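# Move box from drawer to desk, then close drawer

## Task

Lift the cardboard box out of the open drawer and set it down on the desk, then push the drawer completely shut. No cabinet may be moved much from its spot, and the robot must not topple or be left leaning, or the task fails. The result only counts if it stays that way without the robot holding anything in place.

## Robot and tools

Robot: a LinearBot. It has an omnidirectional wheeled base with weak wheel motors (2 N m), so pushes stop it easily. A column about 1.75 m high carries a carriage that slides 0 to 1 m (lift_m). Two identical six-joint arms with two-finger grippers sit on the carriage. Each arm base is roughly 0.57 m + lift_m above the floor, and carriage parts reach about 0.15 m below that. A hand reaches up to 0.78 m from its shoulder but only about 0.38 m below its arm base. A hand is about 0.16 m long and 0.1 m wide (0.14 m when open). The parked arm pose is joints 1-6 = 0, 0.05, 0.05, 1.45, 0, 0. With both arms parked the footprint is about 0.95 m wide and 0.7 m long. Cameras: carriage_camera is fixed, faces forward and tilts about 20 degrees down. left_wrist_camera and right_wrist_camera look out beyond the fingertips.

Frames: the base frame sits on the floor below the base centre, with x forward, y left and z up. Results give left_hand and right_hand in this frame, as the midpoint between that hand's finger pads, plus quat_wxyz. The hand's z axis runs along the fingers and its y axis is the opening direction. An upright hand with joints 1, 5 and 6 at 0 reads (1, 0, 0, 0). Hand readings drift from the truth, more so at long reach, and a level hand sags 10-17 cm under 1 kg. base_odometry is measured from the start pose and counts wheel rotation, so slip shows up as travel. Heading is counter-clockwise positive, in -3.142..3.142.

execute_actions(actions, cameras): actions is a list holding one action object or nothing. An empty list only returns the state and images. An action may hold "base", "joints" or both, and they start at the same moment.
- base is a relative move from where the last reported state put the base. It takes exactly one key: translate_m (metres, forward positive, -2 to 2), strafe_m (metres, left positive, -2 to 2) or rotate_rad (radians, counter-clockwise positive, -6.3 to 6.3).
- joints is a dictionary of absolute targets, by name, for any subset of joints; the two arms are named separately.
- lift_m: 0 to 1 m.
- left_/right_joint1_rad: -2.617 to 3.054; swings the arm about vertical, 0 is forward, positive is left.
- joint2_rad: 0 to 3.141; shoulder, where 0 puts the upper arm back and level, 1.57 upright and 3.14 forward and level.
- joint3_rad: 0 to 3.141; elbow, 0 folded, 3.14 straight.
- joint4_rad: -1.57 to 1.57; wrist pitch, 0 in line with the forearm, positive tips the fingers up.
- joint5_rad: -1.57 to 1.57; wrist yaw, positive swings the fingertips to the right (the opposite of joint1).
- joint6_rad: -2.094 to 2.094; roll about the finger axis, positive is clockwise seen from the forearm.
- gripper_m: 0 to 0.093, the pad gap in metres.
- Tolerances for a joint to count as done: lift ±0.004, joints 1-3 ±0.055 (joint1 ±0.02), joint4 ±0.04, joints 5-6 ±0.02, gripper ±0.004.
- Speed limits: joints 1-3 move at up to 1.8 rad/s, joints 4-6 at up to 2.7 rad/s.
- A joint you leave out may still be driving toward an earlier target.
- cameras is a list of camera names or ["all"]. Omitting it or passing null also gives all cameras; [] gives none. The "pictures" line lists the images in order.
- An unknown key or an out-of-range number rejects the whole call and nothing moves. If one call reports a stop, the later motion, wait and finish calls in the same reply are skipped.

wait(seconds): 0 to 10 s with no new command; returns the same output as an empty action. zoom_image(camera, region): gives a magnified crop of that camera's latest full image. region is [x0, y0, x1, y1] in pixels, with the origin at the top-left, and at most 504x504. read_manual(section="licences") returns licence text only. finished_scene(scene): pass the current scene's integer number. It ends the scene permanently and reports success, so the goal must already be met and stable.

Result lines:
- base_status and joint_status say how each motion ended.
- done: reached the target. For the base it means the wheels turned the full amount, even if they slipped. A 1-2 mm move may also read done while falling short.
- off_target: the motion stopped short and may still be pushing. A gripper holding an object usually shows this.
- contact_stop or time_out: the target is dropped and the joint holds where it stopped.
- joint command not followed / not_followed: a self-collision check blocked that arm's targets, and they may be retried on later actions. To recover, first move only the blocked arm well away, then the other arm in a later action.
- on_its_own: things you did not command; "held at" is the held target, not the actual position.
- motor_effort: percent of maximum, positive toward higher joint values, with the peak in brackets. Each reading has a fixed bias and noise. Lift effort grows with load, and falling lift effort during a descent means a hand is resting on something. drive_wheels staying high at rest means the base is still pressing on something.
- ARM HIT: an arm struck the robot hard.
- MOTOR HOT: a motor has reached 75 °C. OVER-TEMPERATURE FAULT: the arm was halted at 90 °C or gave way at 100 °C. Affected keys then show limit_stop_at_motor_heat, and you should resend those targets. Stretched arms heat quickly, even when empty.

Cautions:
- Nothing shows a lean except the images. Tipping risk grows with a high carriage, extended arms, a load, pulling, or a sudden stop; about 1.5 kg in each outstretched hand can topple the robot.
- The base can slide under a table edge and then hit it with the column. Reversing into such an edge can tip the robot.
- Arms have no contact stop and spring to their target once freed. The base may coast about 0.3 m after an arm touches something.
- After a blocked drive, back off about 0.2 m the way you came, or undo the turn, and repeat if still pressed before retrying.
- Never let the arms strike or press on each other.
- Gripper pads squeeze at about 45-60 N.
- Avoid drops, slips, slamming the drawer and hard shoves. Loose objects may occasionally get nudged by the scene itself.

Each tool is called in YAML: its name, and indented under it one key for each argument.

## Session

execute_actions:
  actions: []
  cameras: ["carriage_camera"]

Scene clock: 0.00 s.
base_odometry: x=+0.000 y=+0.000 heading=+0.000 (m, m, rad; odometry frame)
base_status: not commanded
joint_positions: lift_m=+0.303 left_joint1_rad=-0.012 left_joint2_rad=+0.054 left_joint3_rad=+0.052 left_joint4_rad=+1.408 left_joint5_rad=-0.020 left_joint6_rad=-0.037 left_gripper_m=+0.094 right_joint1_rad=+0.033 right_joint2_rad=+0.040 right_joint3_rad=+0.031 right_joint4_rad=+1.411 right_joint5_rad=+0.041 right_joint6_rad=-0.014 right_gripper_m=+0.095
joint_status: not commanded
motor_effort: lift_m=+15 drive_wheels=+2 (%)
left_hand: x=+0.2970 y=+0.3166 z=+1.2749 quat_wxyz=(+0.996, -0.011, +0.082, -0.023) (m; base frame)
right_hand: x=+0.2984 y=-0.3193 z=+1.2692 quat_wxyz=(+0.996, +0.019, +0.085, +0.008) (m; base frame)
pictures: carriage_camera
Images, in order (width x height): carriage_camera 504x504.

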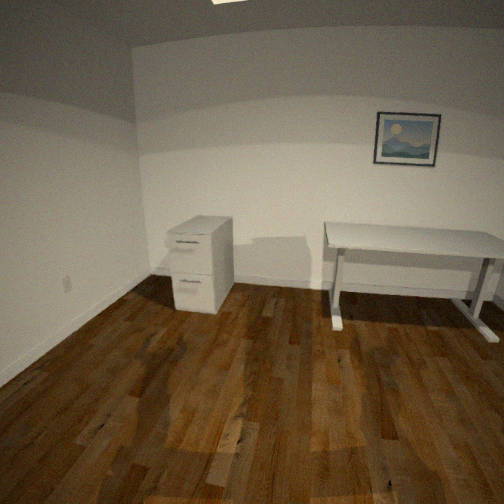

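execute_actions:
  actions:
    - {"base":{"rotate_rad":-1.77}}
  cameras: ["carriage_camera"]

Scene clock: 3.37 s.
base_odometry: x=+0.000 y=+0.000 heading=-1.767 (m, m, rad; odometry frame)
base_status: done
joint_positions: lift_m=+0.303 left_joint1_rad=-0.012 left_joint2_rad=+0.054 left_joint3_rad=+0.052 left_joint4_rad=+1.407 left_joint5_rad=-0.020 left_joint6_rad=-0.037 left_gripper_m=+0.094 right_joint1_rad=+0.033 right_joint2_rad=+0.040 right_joint3_rad=+0.031 right_joint4_rad=+1.409 right_joint5_rad=+0.041 right_joint6_rad=-0.014 right_gripper_m=+0.095
joint_status: not commanded
motor_effort: lift_m=+15(15) drive_wheels=+23(44) (%)
left_hand: x=+0.2974 y=+0.3166 z=+1.2749 quat_wxyz=(+0.996, -0.011, +0.083, -0.023) (m; base frame)
right_hand: x=+0.2989 y=-0.3193 z=+1.2691 quat_wxyz=(+0.996, +0.019, +0.086, +0.008) (m; base frame)
pictures: carriage_camera
Images, in order (width x height): carriage_camera 504x504.

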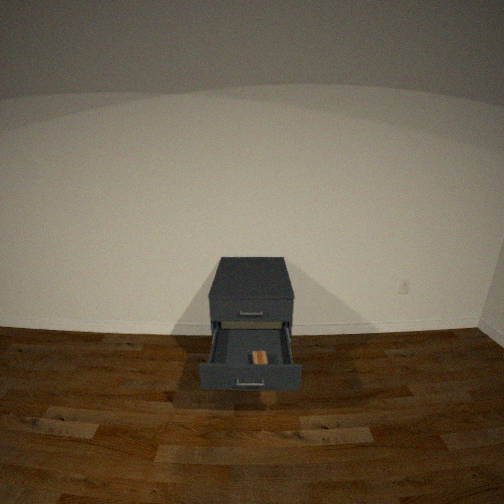

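zoom_image:
  camera: "carriage_camera"
  region: [170, 240, 330, 400]

Region (170, 240, 330, 400) of carriage_camera's 504x504 image, scaled by 3.150, with more detail than that image has.

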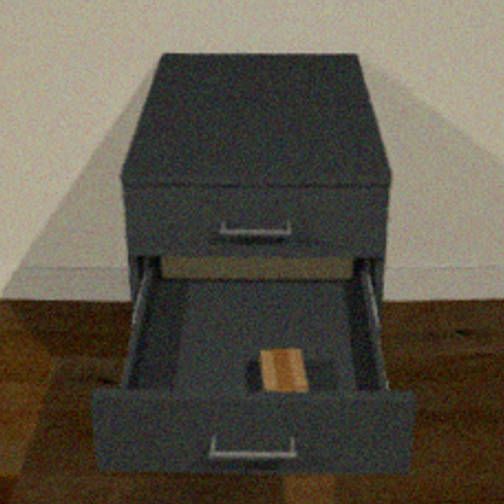

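execute_actions:
  actions:
    - {"base":{"translate_m":0.573},"joints":{"left_joint1_rad":-0.83,"left_joint2_rad":3.015,"left_joint3_rad":2.069,"left_joint4_rad":-0.625,"left_joint5_rad":0,"left_joint6_rad":-0.88}}
  cameras: ["carriage_camera","left_wrist_camera"]

execute_actions:
  actions:
    - {"joints":{"lift_m":0.225}}
  cameras: ["left_wrist_camera"]

Scene clock: 7.47 s.
base_odometry: x=-0.113 y=-0.562 heading=-1.769 (m, m, rad; odometry frame)
base_status: done
joint_positions: lift_m=+0.303 left_joint1_rad=-0.829 left_joint2_rad=+3.012 left_joint3_rad=+2.065 left_joint4_rad=-0.624 left_joint5_rad=-0.006 left_joint6_rad=-0.875 left_gripper_m=+0.094 right_joint1_rad=+0.033 right_joint2_rad=+0.040 right_joint3_rad=+0.031 right_joint4_rad=+1.410 right_joint5_rad=+0.041 right_joint6_rad=-0.014 right_gripper_m=+0.095
joint_status: all done
motor_effort: lift_m=+16(16) drive_wheels=-11(43) (%)
left_hand: x=+0.5756 y=-0.0347 z=+0.5830 quat_wxyz=(+0.002, -0.023, +1.000, +0.002) (m; base frame)
right_hand: x=+0.2987 y=-0.3193 z=+1.2691 quat_wxyz=(+0.996, +0.019, +0.086, +0.008) (m; base frame)
pictures: carriage_camera, left_wrist_camera
Images, in order (width x height): carriage_camera 504x504, left_wrist_camera 504x504.

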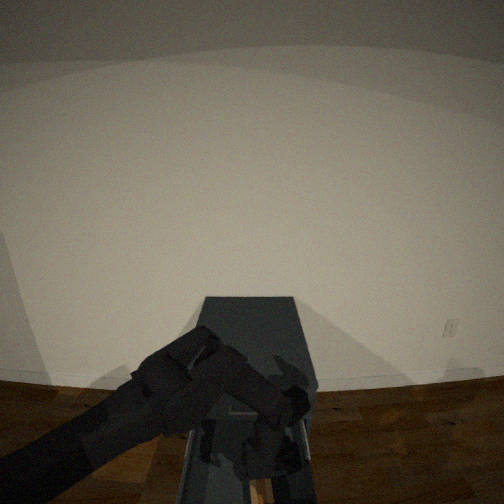

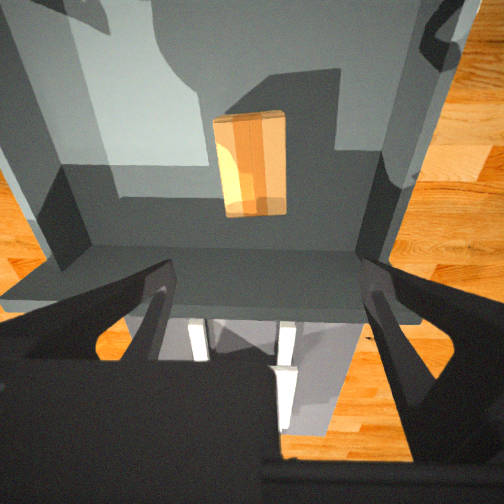

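Scene clock: 8.33 s.
base_odometry: x=-0.113 y=-0.562 heading=-1.769 (m, m, rad; odometry frame)
base_status: not commanded
joint_positions: lift_m=+0.225 left_joint1_rad=-0.829 left_joint2_rad=+3.012 left_joint3_rad=+2.065 left_joint4_rad=-0.624 left_joint5_rad=-0.005 left_joint6_rad=-0.875 left_gripper_m=+0.094 right_joint1_rad=+0.033 right_joint2_rad=+0.040 right_joint3_rad=+0.031 right_joint4_rad=+1.410 right_joint5_rad=+0.041 right_joint6_rad=-0.014 right_gripper_m=+0.095
joint_status: all done
motor_effort: lift_m=+16(17) drive_wheels=-10(11) (%)
left_hand: x=+0.5755 y=-0.0350 z=+0.5052 quat_wxyz=(+0.002, -0.023, +1.000, +0.002) (m; base frame)
right_hand: x=+0.2987 y=-0.3193 z=+1.1912 quat_wxyz=(+0.996, +0.019, +0.086, +0.008) (m; base frame)
pictures: left_wrist_camera
Images, in order (width x height): left_wrist_camera 504x504.

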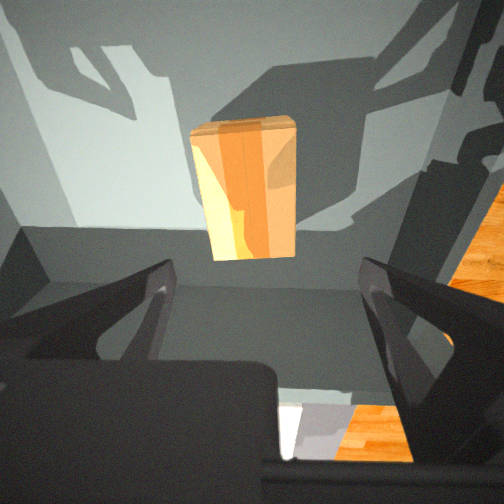

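execute_actions:
  actions:
    - {"joints":{"lift_m":0.135,"left_joint1_rad":-0.795,"left_joint6_rad":-0.92}}
  cameras: ["left_wrist_camera"]

Scene clock: 9.47 s.
base_odometry: x=-0.113 y=-0.562 heading=-1.769 (m, m, rad; odometry frame)
base_status: not commanded
joint_positions: lift_m=+0.135 left_joint1_rad=-0.793 left_joint2_rad=+3.010 left_joint3_rad=+2.065 left_joint4_rad=-0.624 left_joint5_rad=-0.003 left_joint6_rad=-0.915 left_gripper_m=+0.094 right_joint1_rad=+0.033 right_joint2_rad=+0.040 right_joint3_rad=+0.031 right_joint4_rad=+1.410 right_joint5_rad=+0.041 right_joint6_rad=-0.014 right_gripper_m=+0.095
joint_status: all done
motor_effort: lift_m=+16(16) drive_wheels=-10(10) (%)
left_hand: x=+0.5880 y=-0.0239 z=+0.4159 quat_wxyz=(+0.002, -0.061, +0.998, +0.000) (m; base frame)
right_hand: x=+0.2986 y=-0.3193 z=+1.1012 quat_wxyz=(+0.996, +0.019, +0.085, +0.008) (m; base frame)
pictures: left_wrist_camera
Images, in order (width x height): left_wrist_camera 504x504.

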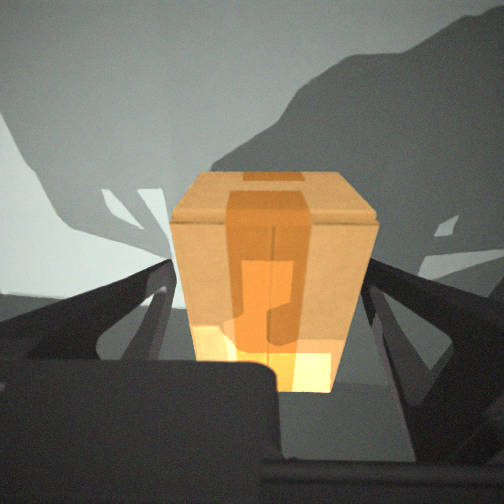

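execute_actions:
  actions:
    - {"base":{"translate_m":-0.013},"joints":{"lift_m":0.122}}
  cameras: []

execute_actions:
  actions:
    - {"joints":{"left_gripper_m":0.04}}
  cameras: ["left_wrist_camera"]

execute_actions:
  actions:
    - {"joints":{"lift_m":0.27}}
  cameras: ["left_wrist_camera"]

Scene clock: 10.47 s.
base_odometry: x=-0.111 y=-0.549 heading=-1.770 (m, m, rad; odometry frame)
base_status: done
joint_positions: lift_m=+0.122 left_joint1_rad=-0.795 left_joint2_rad=+3.002 left_joint3_rad=+2.065 left_joint4_rad=-0.624 left_joint5_rad=-0.007 left_joint6_rad=-0.916 left_gripper_m=+0.094 right_joint1_rad=+0.033 right_joint2_rad=+0.040 right_joint3_rad=+0.031 right_joint4_rad=+1.410 right_joint5_rad=+0.041 right_joint6_rad=-0.014 right_gripper_m=+0.095
joint_status: all done
motor_effort: lift_m=+16(17) drive_wheels=+8(41) (%)
left_hand: x=+0.5900 y=-0.0263 z=+0.4068 quat_wxyz=(+0.006, -0.060, +0.998, -0.001) (m; base frame)
right_hand: x=+0.2985 y=-0.3193 z=+1.0882 quat_wxyz=(+0.996, +0.019, +0.085, +0.008) (m; base frame)
pictures: none
No camera images: the call's "cameras" was empty. Leave "cameras" out to get every camera's image.

Scene clock: 11.07 s.
base_odometry: x=-0.111 y=-0.549 heading=-1.770 (m, m, rad; odometry frame)
base_status: not commanded
joint_positions: lift_m=+0.122 left_joint1_rad=-0.795 left_joint2_rad=+3.002 left_joint3_rad=+2.065 left_joint4_rad=-0.625 left_joint5_rad=-0.007 left_joint6_rad=-0.916 left_gripper_m=+0.059 right_joint1_rad=+0.033 right_joint2_rad=+0.040 right_joint3_rad=+0.031 right_joint4_rad=+1.410 right_joint5_rad=+0.041 right_joint6_rad=-0.014 right_gripper_m=+0.095
joint_status: left_gripper_m off_target (ended at +0.059, target +0.040)
motor_effort: lift_m=+16(16) drive_wheels=+8(8) (%)
left_hand: x=+0.5898 y=-0.0262 z=+0.4068 quat_wxyz=(+0.005, -0.060, +0.998, -0.001) (m; base frame)
right_hand: x=+0.2985 y=-0.3193 z=+1.0882 quat_wxyz=(+0.996, +0.019, +0.085, +0.008) (m; base frame)
pictures: left_wrist_camera
Images, in order (width x height): left_wrist_camera 504x504.

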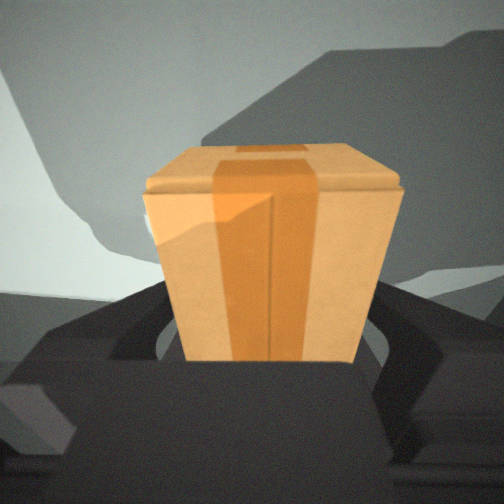

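Scene clock: 12.20 s.
base_odometry: x=-0.111 y=-0.549 heading=-1.770 (m, m, rad; odometry frame)
base_status: not commanded
joint_positions: lift_m=+0.270 left_joint1_rad=-0.795 left_joint2_rad=+3.007 left_joint3_rad=+2.065 left_joint4_rad=-0.624 left_joint5_rad=-0.003 left_joint6_rad=-0.916 left_gripper_m=+0.059 right_joint1_rad=+0.033 right_joint2_rad=+0.040 right_joint3_rad=+0.031 right_joint4_rad=+1.410 right_joint5_rad=+0.041 right_joint6_rad=-0.014 right_gripper_m=+0.095
joint_status: all done
motor_effort: lift_m=+15(18) drive_wheels=+8(8) (%)
left_hand: x=+0.5883 y=-0.0255 z=+0.5526 quat_wxyz=(+0.003, -0.060, +0.998, -0.001) (m; base frame)
right_hand: x=+0.2985 y=-0.3193 z=+1.2363 quat_wxyz=(+0.996, +0.019, +0.085, +0.008) (m; base frame)
pictures: left_wrist_camera
Images, in order (width x height): left_wrist_camera 504x504.

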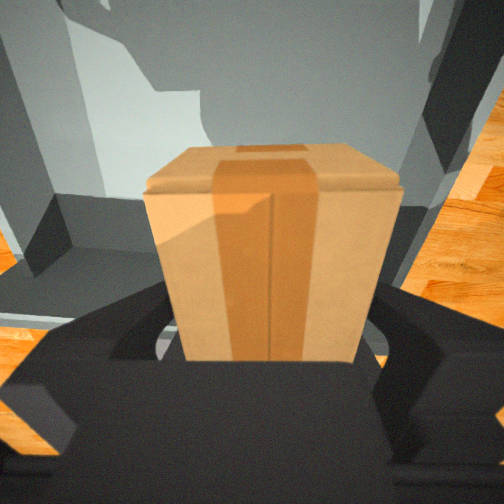

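execute_actions:
  actions:
    - {"base":{"translate_m":-0.41},"joints":{"right_joint1_rad":0.5,"right_joint2_rad":3.018,"right_joint3_rad":1.606,"right_joint4_rad":1.3,"right_joint5_rad":0.5,"right_joint6_rad":0,"right_gripper_m":0.0,"left_joint1_rad":0.1,"left_joint2_rad":2.0,"left_joint3_rad":1.4,"left_joint4_rad":-0.97,"left_joint6_rad":0,"lift_m":0.2}}
  cameras: ["carriage_camera"]

execute_actions:
  actions:
    - {"joints":{"lift_m":0.04}}
  cameras: ["right_wrist_camera","carriage_camera"]

Scene clock: 15.40 s.
base_odometry: x=-0.029 y=-0.147 heading=-1.772 (m, m, rad; odometry frame)
base_status: done
joint_positions: lift_m=+0.200 left_joint1_rad=+0.105 left_joint2_rad=+2.002 left_joint3_rad=+1.429 left_joint4_rad=-0.966 left_joint5_rad=-0.001 left_joint6_rad=-0.005 left_gripper_m=+0.059 right_joint1_rad=+0.495 right_joint2_rad=+3.015 right_joint3_rad=+1.601 right_joint4_rad=+1.295 right_joint5_rad=+0.489 right_joint6_rad=-0.003 right_gripper_m=+0.001
joint_status: all done
motor_effort: lift_m=+16(18) drive_wheels=-10(44) (%)
left_hand: x=+0.6296 y=+0.3532 z=+0.7674 quat_wxyz=(+0.016, -0.055, +0.998, +0.001) (m; base frame)
right_hand: x=+0.8246 y=-0.0978 z=+0.6300 quat_wxyz=(+0.669, -0.023, +0.743, -0.019) (m; base frame)
pictures: carriage_camera
Images, in order (width x height): carriage_camera 504x504.

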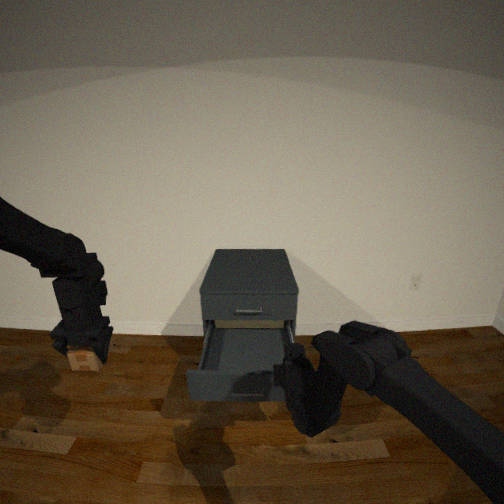

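Scene clock: 16.57 s.
base_odometry: x=-0.029 y=-0.147 heading=-1.772 (m, m, rad; odometry frame)
base_status: not commanded
joint_positions: lift_m=+0.040 left_joint1_rad=+0.105 left_joint2_rad=+2.000 left_joint3_rad=+1.415 left_joint4_rad=-0.969 left_joint5_rad=-0.001 left_joint6_rad=-0.005 left_gripper_m=+0.059 right_joint1_rad=+0.495 right_joint2_rad=+3.015 right_joint3_rad=+1.601 right_joint4_rad=+1.297 right_joint5_rad=+0.490 right_joint6_rad=-0.003 right_gripper_m=+0.001
joint_status: all done
motor_effort: lift_m=+16(17) drive_wheels=-9(10) (%)
left_hand: x=+0.6243 y=+0.3526 z=+0.6047 quat_wxyz=(+0.008, -0.055, +0.998, +0.001) (m; base frame)
right_hand: x=+0.8246 y=-0.0979 z=+0.4706 quat_wxyz=(+0.670, -0.022, +0.742, -0.019) (m; base frame)
pictures: carriage_camera, right_wrist_camera
Images, in order (width x height): carriage_camera 504x504, right_wrist_camera 504x504.

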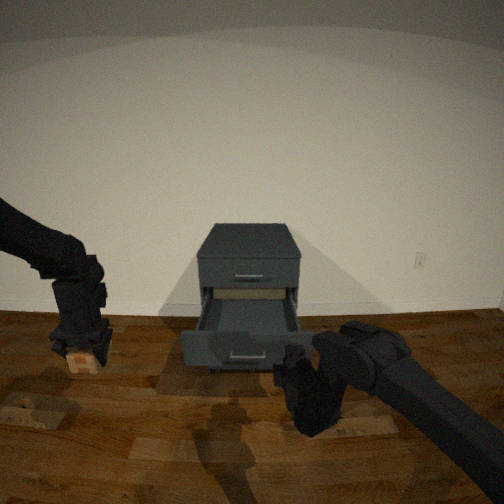

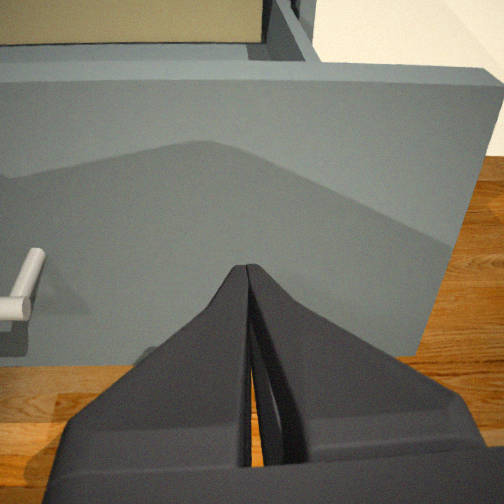

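execute_actions:
  actions:
    - {"base":{"translate_m":0.37},"joints":{"right_joint1_rad":0.6,"right_joint5_rad":0.6}}
  cameras: ["right_wrist_camera","carriage_camera"]

Scene clock: 19.57 s.
base_odometry: x=-0.104 y=-0.510 heading=-1.774 (m, m, rad; odometry frame)
base_status: done
joint_positions: lift_m=+0.040 left_joint1_rad=+0.102 left_joint2_rad=+2.000 left_joint3_rad=+1.415 left_joint4_rad=-0.971 left_joint5_rad=-0.001 left_joint6_rad=-0.004 left_gripper_m=+0.059 right_joint1_rad=+0.614 right_joint2_rad=+3.017 right_joint3_rad=+1.598 right_joint4_rad=+1.303 right_joint5_rad=+0.598 right_joint6_rad=-0.003 right_gripper_m=+0.001
joint_status: all done
motor_effort: lift_m=+15(16) drive_wheels=-12(51) (%)
left_hand: x=+0.6239 y=+0.3517 z=+0.6048 quat_wxyz=(+0.007, -0.053, +0.999, +0.001) (m; base frame)
right_hand: x=+0.7953 y=-0.0509 z=+0.4706 quat_wxyz=(+0.672, -0.030, +0.740, -0.018) (m; base frame)
pictures: carriage_camera, right_wrist_camera
Images, in order (width x height): carriage_camera 504x504, right_wrist_camera 504x504.

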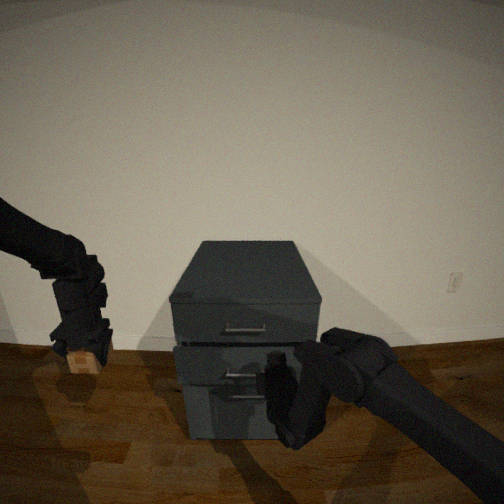

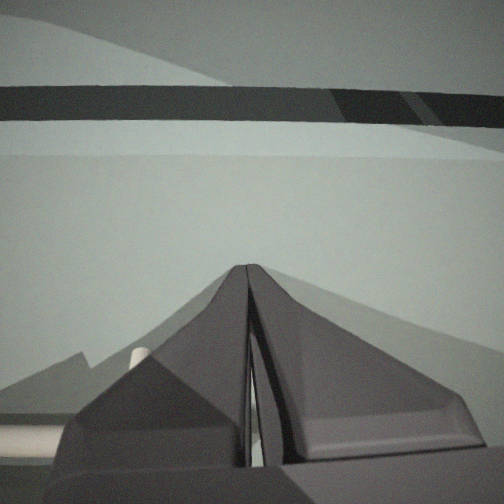

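execute_actions:
  actions:
    - {"base":{"translate_m":0.035}}
  cameras: ["right_wrist_camera","carriage_camera"]

Scene clock: 20.67 s.
base_odometry: x=-0.111 y=-0.544 heading=-1.775 (m, m, rad; odometry frame)
base_status: done
joint_positions: lift_m=+0.040 left_joint1_rad=+0.102 left_joint2_rad=+2.000 left_joint3_rad=+1.415 left_joint4_rad=-0.971 left_joint5_rad=-0.001 left_joint6_rad=-0.004 left_gripper_m=+0.059 right_joint1_rad=+0.609 right_joint2_rad=+3.017 right_joint3_rad=+1.598 right_joint4_rad=+1.302 right_joint5_rad=+0.611 right_joint6_rad=-0.003 right_gripper_m=+0.001
joint_status: not commanded
motor_effort: lift_m=+15(15) drive_wheels=+15(46) (%)
left_hand: x=+0.6240 y=+0.3514 z=+0.6048 quat_wxyz=(+0.007, -0.053, +0.999, +0.001) (m; base frame)
right_hand: x=+0.7967 y=-0.0561 z=+0.4705 quat_wxyz=(+0.672, -0.024, +0.740, -0.025) (m; base frame)
pictures: carriage_camera, right_wrist_camera
Images, in order (width x height): carriage_camera 504x504, right_wrist_camera 504x504.

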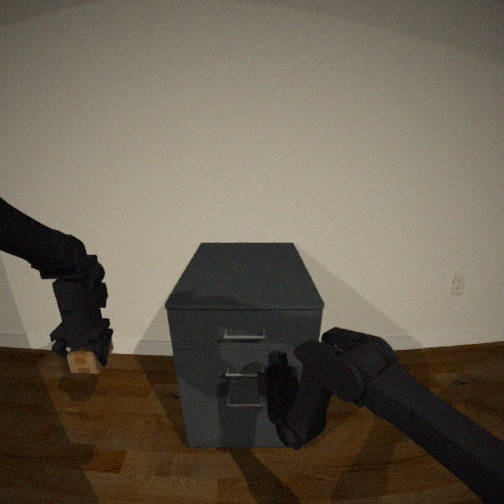

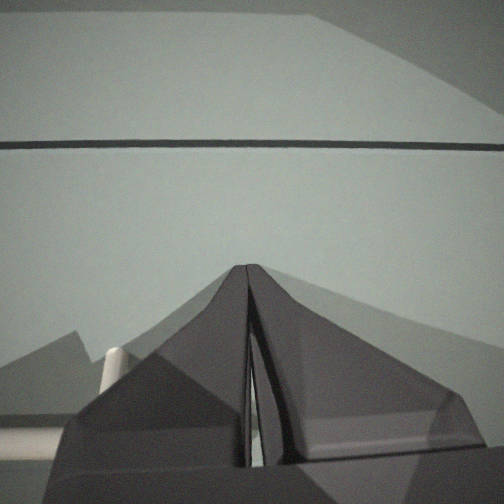

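execute_actions:
  actions:
    - {"base":{"translate_m":-0.15}}
  cameras: ["carriage_camera","right_wrist_camera"]

execute_actions:
  actions:
    - {"base":{"rotate_rad":1.38},"joints":{"right_joint1_rad":0.2,"right_joint2_rad":0.05,"right_joint3_rad":0.05,"right_joint4_rad":1.45,"right_joint5_rad":0,"lift_m":0.28}}
  cameras: ["carriage_camera"]

Scene clock: 23.00 s.
base_odometry: x=-0.081 y=-0.397 heading=-1.777 (m, m, rad; odometry frame)
base_status: done
joint_positions: lift_m=+0.040 left_joint1_rad=+0.101 left_joint2_rad=+2.000 left_joint3_rad=+1.415 left_joint4_rad=-0.970 left_joint5_rad=-0.001 left_joint6_rad=-0.004 left_gripper_m=+0.059 right_joint1_rad=+0.604 right_joint2_rad=+3.017 right_joint3_rad=+1.598 right_joint4_rad=+1.302 right_joint5_rad=+0.608 right_joint6_rad=-0.003 right_gripper_m=+0.001
joint_status: not commanded
motor_effort: lift_m=+15(16) drive_wheels=+13(38) (%)
left_hand: x=+0.6243 y=+0.3512 z=+0.6048 quat_wxyz=(+0.008, -0.052, +0.999, +0.001) (m; base frame)
right_hand: x=+0.7981 y=-0.0585 z=+0.4705 quat_wxyz=(+0.672, -0.023, +0.740, -0.026) (m; base frame)
pictures: carriage_camera, right_wrist_camera
Images, in order (width x height): carriage_camera 504x504, right_wrist_camera 504x504.

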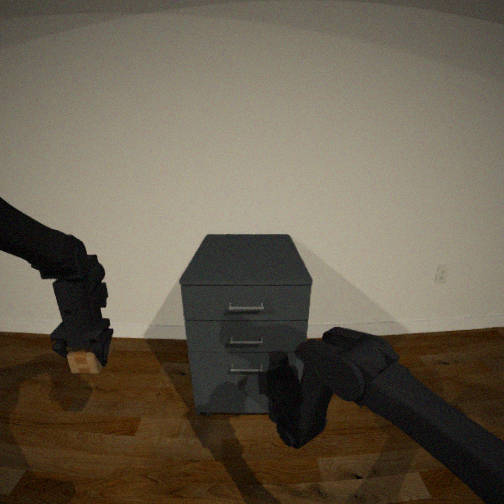

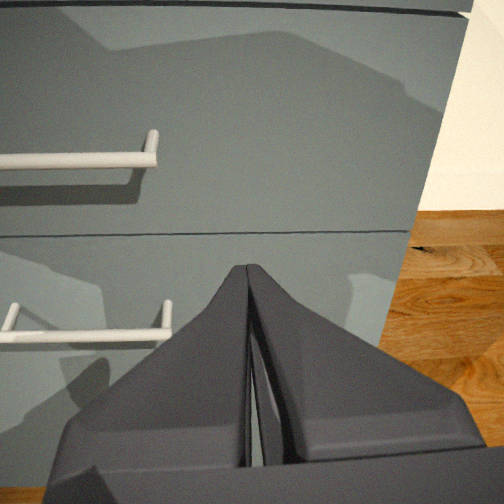

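Scene clock: 25.93 s.
base_odometry: x=-0.080 y=-0.397 heading=-0.399 (m, m, rad; odometry frame)
base_status: done
joint_positions: lift_m=+0.280 left_joint1_rad=+0.107 left_joint2_rad=+2.001 left_joint3_rad=+1.415 left_joint4_rad=-0.964 left_joint5_rad=-0.001 left_joint6_rad=-0.004 left_gripper_m=+0.059 right_joint1_rad=+0.198 right_joint2_rad=+0.069 right_joint3_rad=+0.066 right_joint4_rad=+1.451 right_joint5_rad=+0.009 right_joint6_rad=-0.003 right_gripper_m=+0.001
joint_status: all done
motor_effort: lift_m=+15(19) drive_wheels=+22(49) (%)
left_hand: x=+0.6253 y=+0.3534 z=+0.8445 quat_wxyz=(+0.010, -0.055, +0.998, +0.001) (m; base frame)
right_hand: x=+0.2864 y=-0.3089 z=+1.2575 quat_wxyz=(+0.993, -0.002, +0.061, +0.097) (m; base frame)
pictures: carriage_camera
Images, in order (width x height): carriage_camera 504x504.

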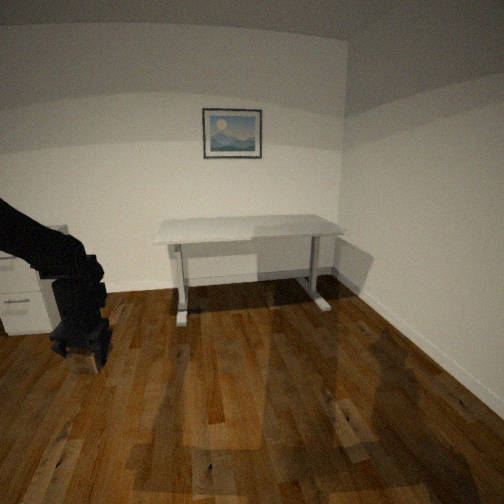

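execute_actions:
  actions:
    - {"base":{"translate_m":1.53}}
  cameras: ["carriage_camera","left_wrist_camera"]

Scene clock: 31.53 s.
base_odometry: x=+1.331 y=-0.988 heading=-0.397 (m, m, rad; odometry frame)
base_status: done
joint_positions: lift_m=+0.280 left_joint1_rad=+0.103 left_joint2_rad=+2.001 left_joint3_rad=+1.415 left_joint4_rad=-0.968 left_joint5_rad=-0.001 left_joint6_rad=-0.004 left_gripper_m=+0.059 right_joint1_rad=+0.198 right_joint2_rad=+0.069 right_joint3_rad=+0.066 right_joint4_rad=+1.452 right_joint5_rad=+0.009 right_joint6_rad=-0.003 right_gripper_m=+0.001
joint_status: not commanded
motor_effort: lift_m=+15(15) drive_wheels=-12(47) (%)
left_hand: x=+0.6245 y=+0.3521 z=+0.8444 quat_wxyz=(+0.008, -0.053, +0.999, +0.001) (m; base frame)
right_hand: x=+0.2861 y=-0.3090 z=+1.2575 quat_wxyz=(+0.993, -0.002, +0.061, +0.097) (m; base frame)
pictures: carriage_camera, left_wrist_camera
Images, in order (width x height): carriage_camera 504x504, left_wrist_camera 504x504.

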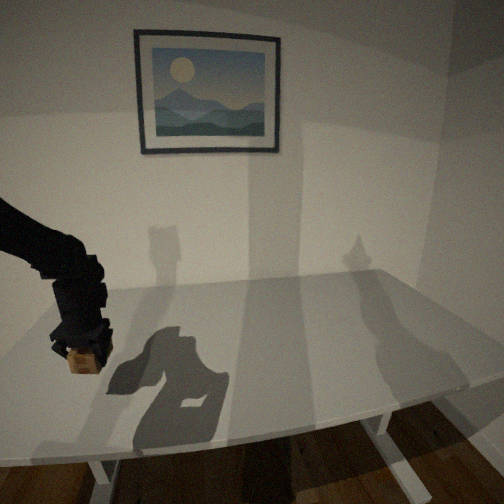

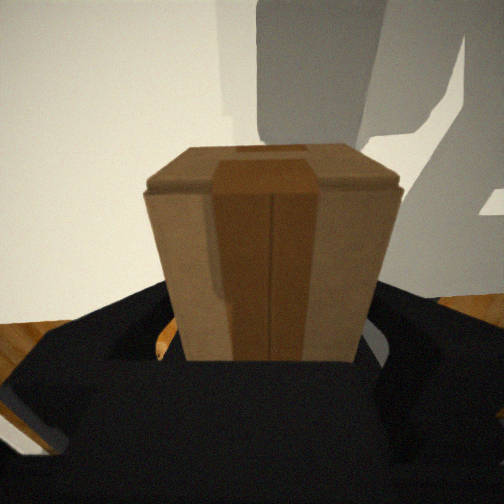

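execute_actions:
  actions:
    - {"base":{"translate_m":0.06},"joints":{"lift_m":0.2}}
  cameras: ["carriage_camera"]

execute_actions:
  actions:
    - {"joints":{"lift_m":0.17}}
  cameras: ["carriage_camera"]

Scene clock: 35.70 s.
base_odometry: x=+1.387 y=-1.011 heading=-0.395 (m, m, rad; odometry frame)
base_status: done
joint_positions: lift_m=+0.200 left_joint1_rad=+0.102 left_joint2_rad=+1.998 left_joint3_rad=+1.415 left_joint4_rad=-0.970 left_joint5_rad=-0.001 left_joint6_rad=-0.004 left_gripper_m=+0.059 right_joint1_rad=+0.198 right_joint2_rad=+0.069 right_joint3_rad=+0.065 right_joint4_rad=+1.450 right_joint5_rad=+0.008 right_joint6_rad=-0.003 right_gripper_m=+0.001
joint_status: all done
motor_effort: lift_m=+16(17) drive_wheels=-10(44) (%)
left_hand: x=+0.6244 y=+0.3515 z=+0.7654 quat_wxyz=(+0.009, -0.053, +0.999, +0.001) (m; base frame)
right_hand: x=+0.2871 y=-0.3087 z=+1.1768 quat_wxyz=(+0.993, -0.002, +0.062, +0.097) (m; base frame)
pictures: carriage_camera
Images, in order (width x height): carriage_camera 504x504.

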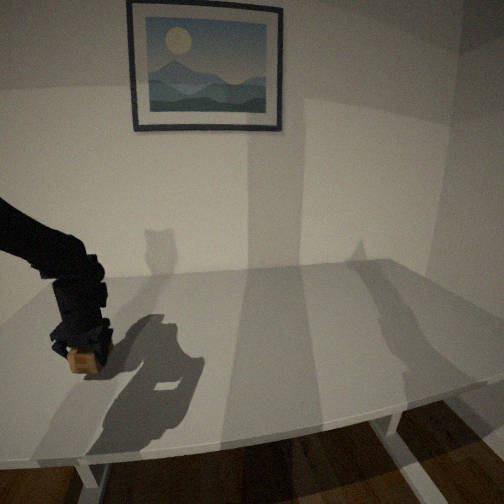

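Scene clock: 36.33 s.
base_odometry: x=+1.387 y=-1.011 heading=-0.395 (m, m, rad; odometry frame)
base_status: not commanded
joint_positions: lift_m=+0.170 left_joint1_rad=+0.102 left_joint2_rad=+1.999 left_joint3_rad=+1.415 left_joint4_rad=-0.969 left_joint5_rad=-0.001 left_joint6_rad=-0.004 left_gripper_m=+0.059 right_joint1_rad=+0.198 right_joint2_rad=+0.069 right_joint3_rad=+0.062 right_joint4_rad=+1.450 right_joint5_rad=+0.008 right_joint6_rad=-0.003 right_gripper_m=+0.001
joint_status: all done
motor_effort: lift_m=+16(17) drive_wheels=-9(10) (%)
left_hand: x=+0.6244 y=+0.3514 z=+0.7349 quat_wxyz=(+0.008, -0.053, +0.999, +0.001) (m; base frame)
right_hand: x=+0.2880 y=-0.3085 z=+1.1461 quat_wxyz=(+0.993, -0.002, +0.064, +0.097) (m; base frame)
pictures: carriage_camera
Images, in order (width x height): carriage_camera 504x504.

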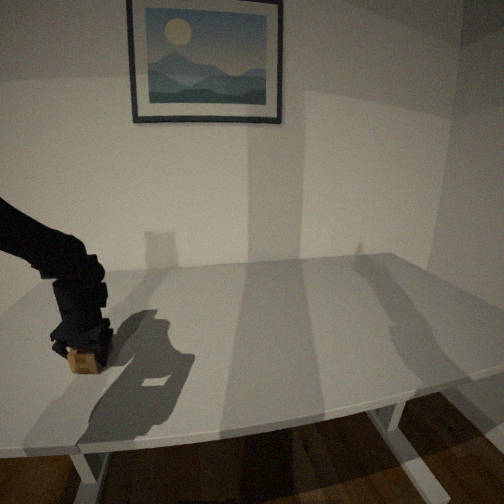

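execute_actions:
  actions:
    - {"joints":{"lift_m":0.155}}
  cameras: []

Scene clock: 36.93 s.
base_odometry: x=+1.387 y=-1.011 heading=-0.395 (m, m, rad; odometry frame)
base_status: not commanded
joint_positions: lift_m=+0.155 left_joint1_rad=+0.102 left_joint2_rad=+1.962 left_joint3_rad=+1.415 left_joint4_rad=-0.984 left_joint5_rad=+0.000 left_joint6_rad=-0.001 left_gripper_m=+0.059 right_joint1_rad=+0.198 right_joint2_rad=+0.069 right_joint3_rad=+0.062 right_joint4_rad=+1.450 right_joint5_rad=+0.008 right_joint6_rad=-0.003 right_gripper_m=+0.001
joint_status: all done
motor_effort: lift_m=+14(15) drive_wheels=-9(10) (%)
left_hand: x=+0.6239 y=+0.3512 z=+0.7330 quat_wxyz=(+0.020, -0.051, +0.998, +0.001) (m; base frame)
right_hand: x=+0.2880 y=-0.3084 z=+1.1313 quat_wxyz=(+0.993, -0.003, +0.064, +0.097) (m; base frame)
pictures: none
No camera images: the call's "cameras" was empty. Leave "cameras" out to get every camera's image.

execute_actions:
  actions:
    - {"joints":{"left_gripper_m":0.093}}
  cameras: []

execute_actions:
  actions:
    - {"joints":{"lift_m":0.25}}
  cameras: ["carriage_camera","left_wrist_camera"]

Scene clock: 37.67 s.
base_odometry: x=+1.387 y=-1.011 heading=-0.395 (m, m, rad; odometry frame)
base_status: not commanded
joint_positions: lift_m=+0.155 left_joint1_rad=+0.103 left_joint2_rad=+1.962 left_joint3_rad=+1.415 left_joint4_rad=-0.979 left_joint5_rad=+0.001 left_joint6_rad=-0.001 left_gripper_m=+0.093 right_joint1_rad=+0.198 right_joint2_rad=+0.069 right_joint3_rad=+0.062 right_joint4_rad=+1.450 right_joint5_rad=+0.008 right_joint6_rad=-0.003 right_gripper_m=+0.001
joint_status: all done
motor_effort: lift_m=+14(14) drive_wheels=-9(9) (%)
left_hand: x=+0.6250 y=+0.3520 z=+0.7330 quat_wxyz=(+0.022, -0.052, +0.998, +0.001) (m; base frame)
right_hand: x=+0.2880 y=-0.3084 z=+1.1313 quat_wxyz=(+0.993, -0.003, +0.064, +0.097) (m; base frame)
pictures: none
No camera images: the call's "cameras" was empty. Leave "cameras" out to get every camera's image.

Scene clock: 38.57 s.
base_odometry: x=+1.387 y=-1.011 heading=-0.395 (m, m, rad; odometry frame)
base_status: not commanded
joint_positions: lift_m=+0.250 left_joint1_rad=+0.103 left_joint2_rad=+1.994 left_joint3_rad=+1.415 left_joint4_rad=-0.970 left_joint5_rad=+0.001 left_joint6_rad=-0.001 left_gripper_m=+0.093 right_joint1_rad=+0.198 right_joint2_rad=+0.069 right_joint3_rad=+0.062 right_joint4_rad=+1.450 right_joint5_rad=+0.008 right_joint6_rad=-0.003 right_gripper_m=+0.001
joint_status: all done
motor_effort: lift_m=+15(19) drive_wheels=-9(9) (%)
left_hand: x=+0.6247 y=+0.3520 z=+0.8167 quat_wxyz=(+0.011, -0.052, +0.999, +0.000) (m; base frame)
right_hand: x=+0.2880 y=-0.3084 z=+1.2262 quat_wxyz=(+0.993, -0.003, +0.064, +0.097) (m; base frame)
pictures: carriage_camera, left_wrist_camera
Images, in order (width x height): carriage_camera 504x504, left_wrist_camera 504x504.

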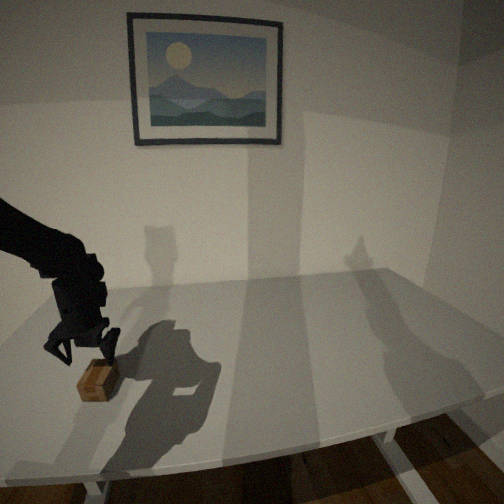

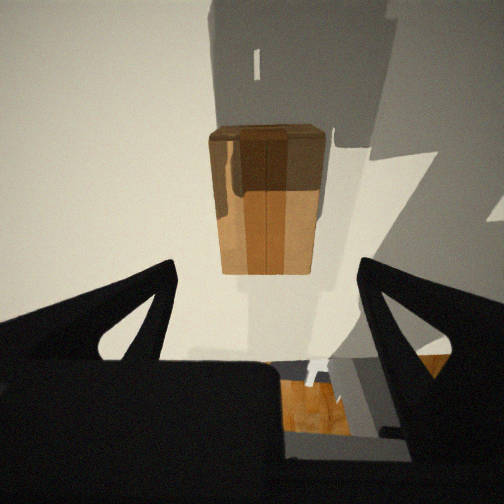

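finished_scene:
  scene: 2

The scene is finished: the task was done.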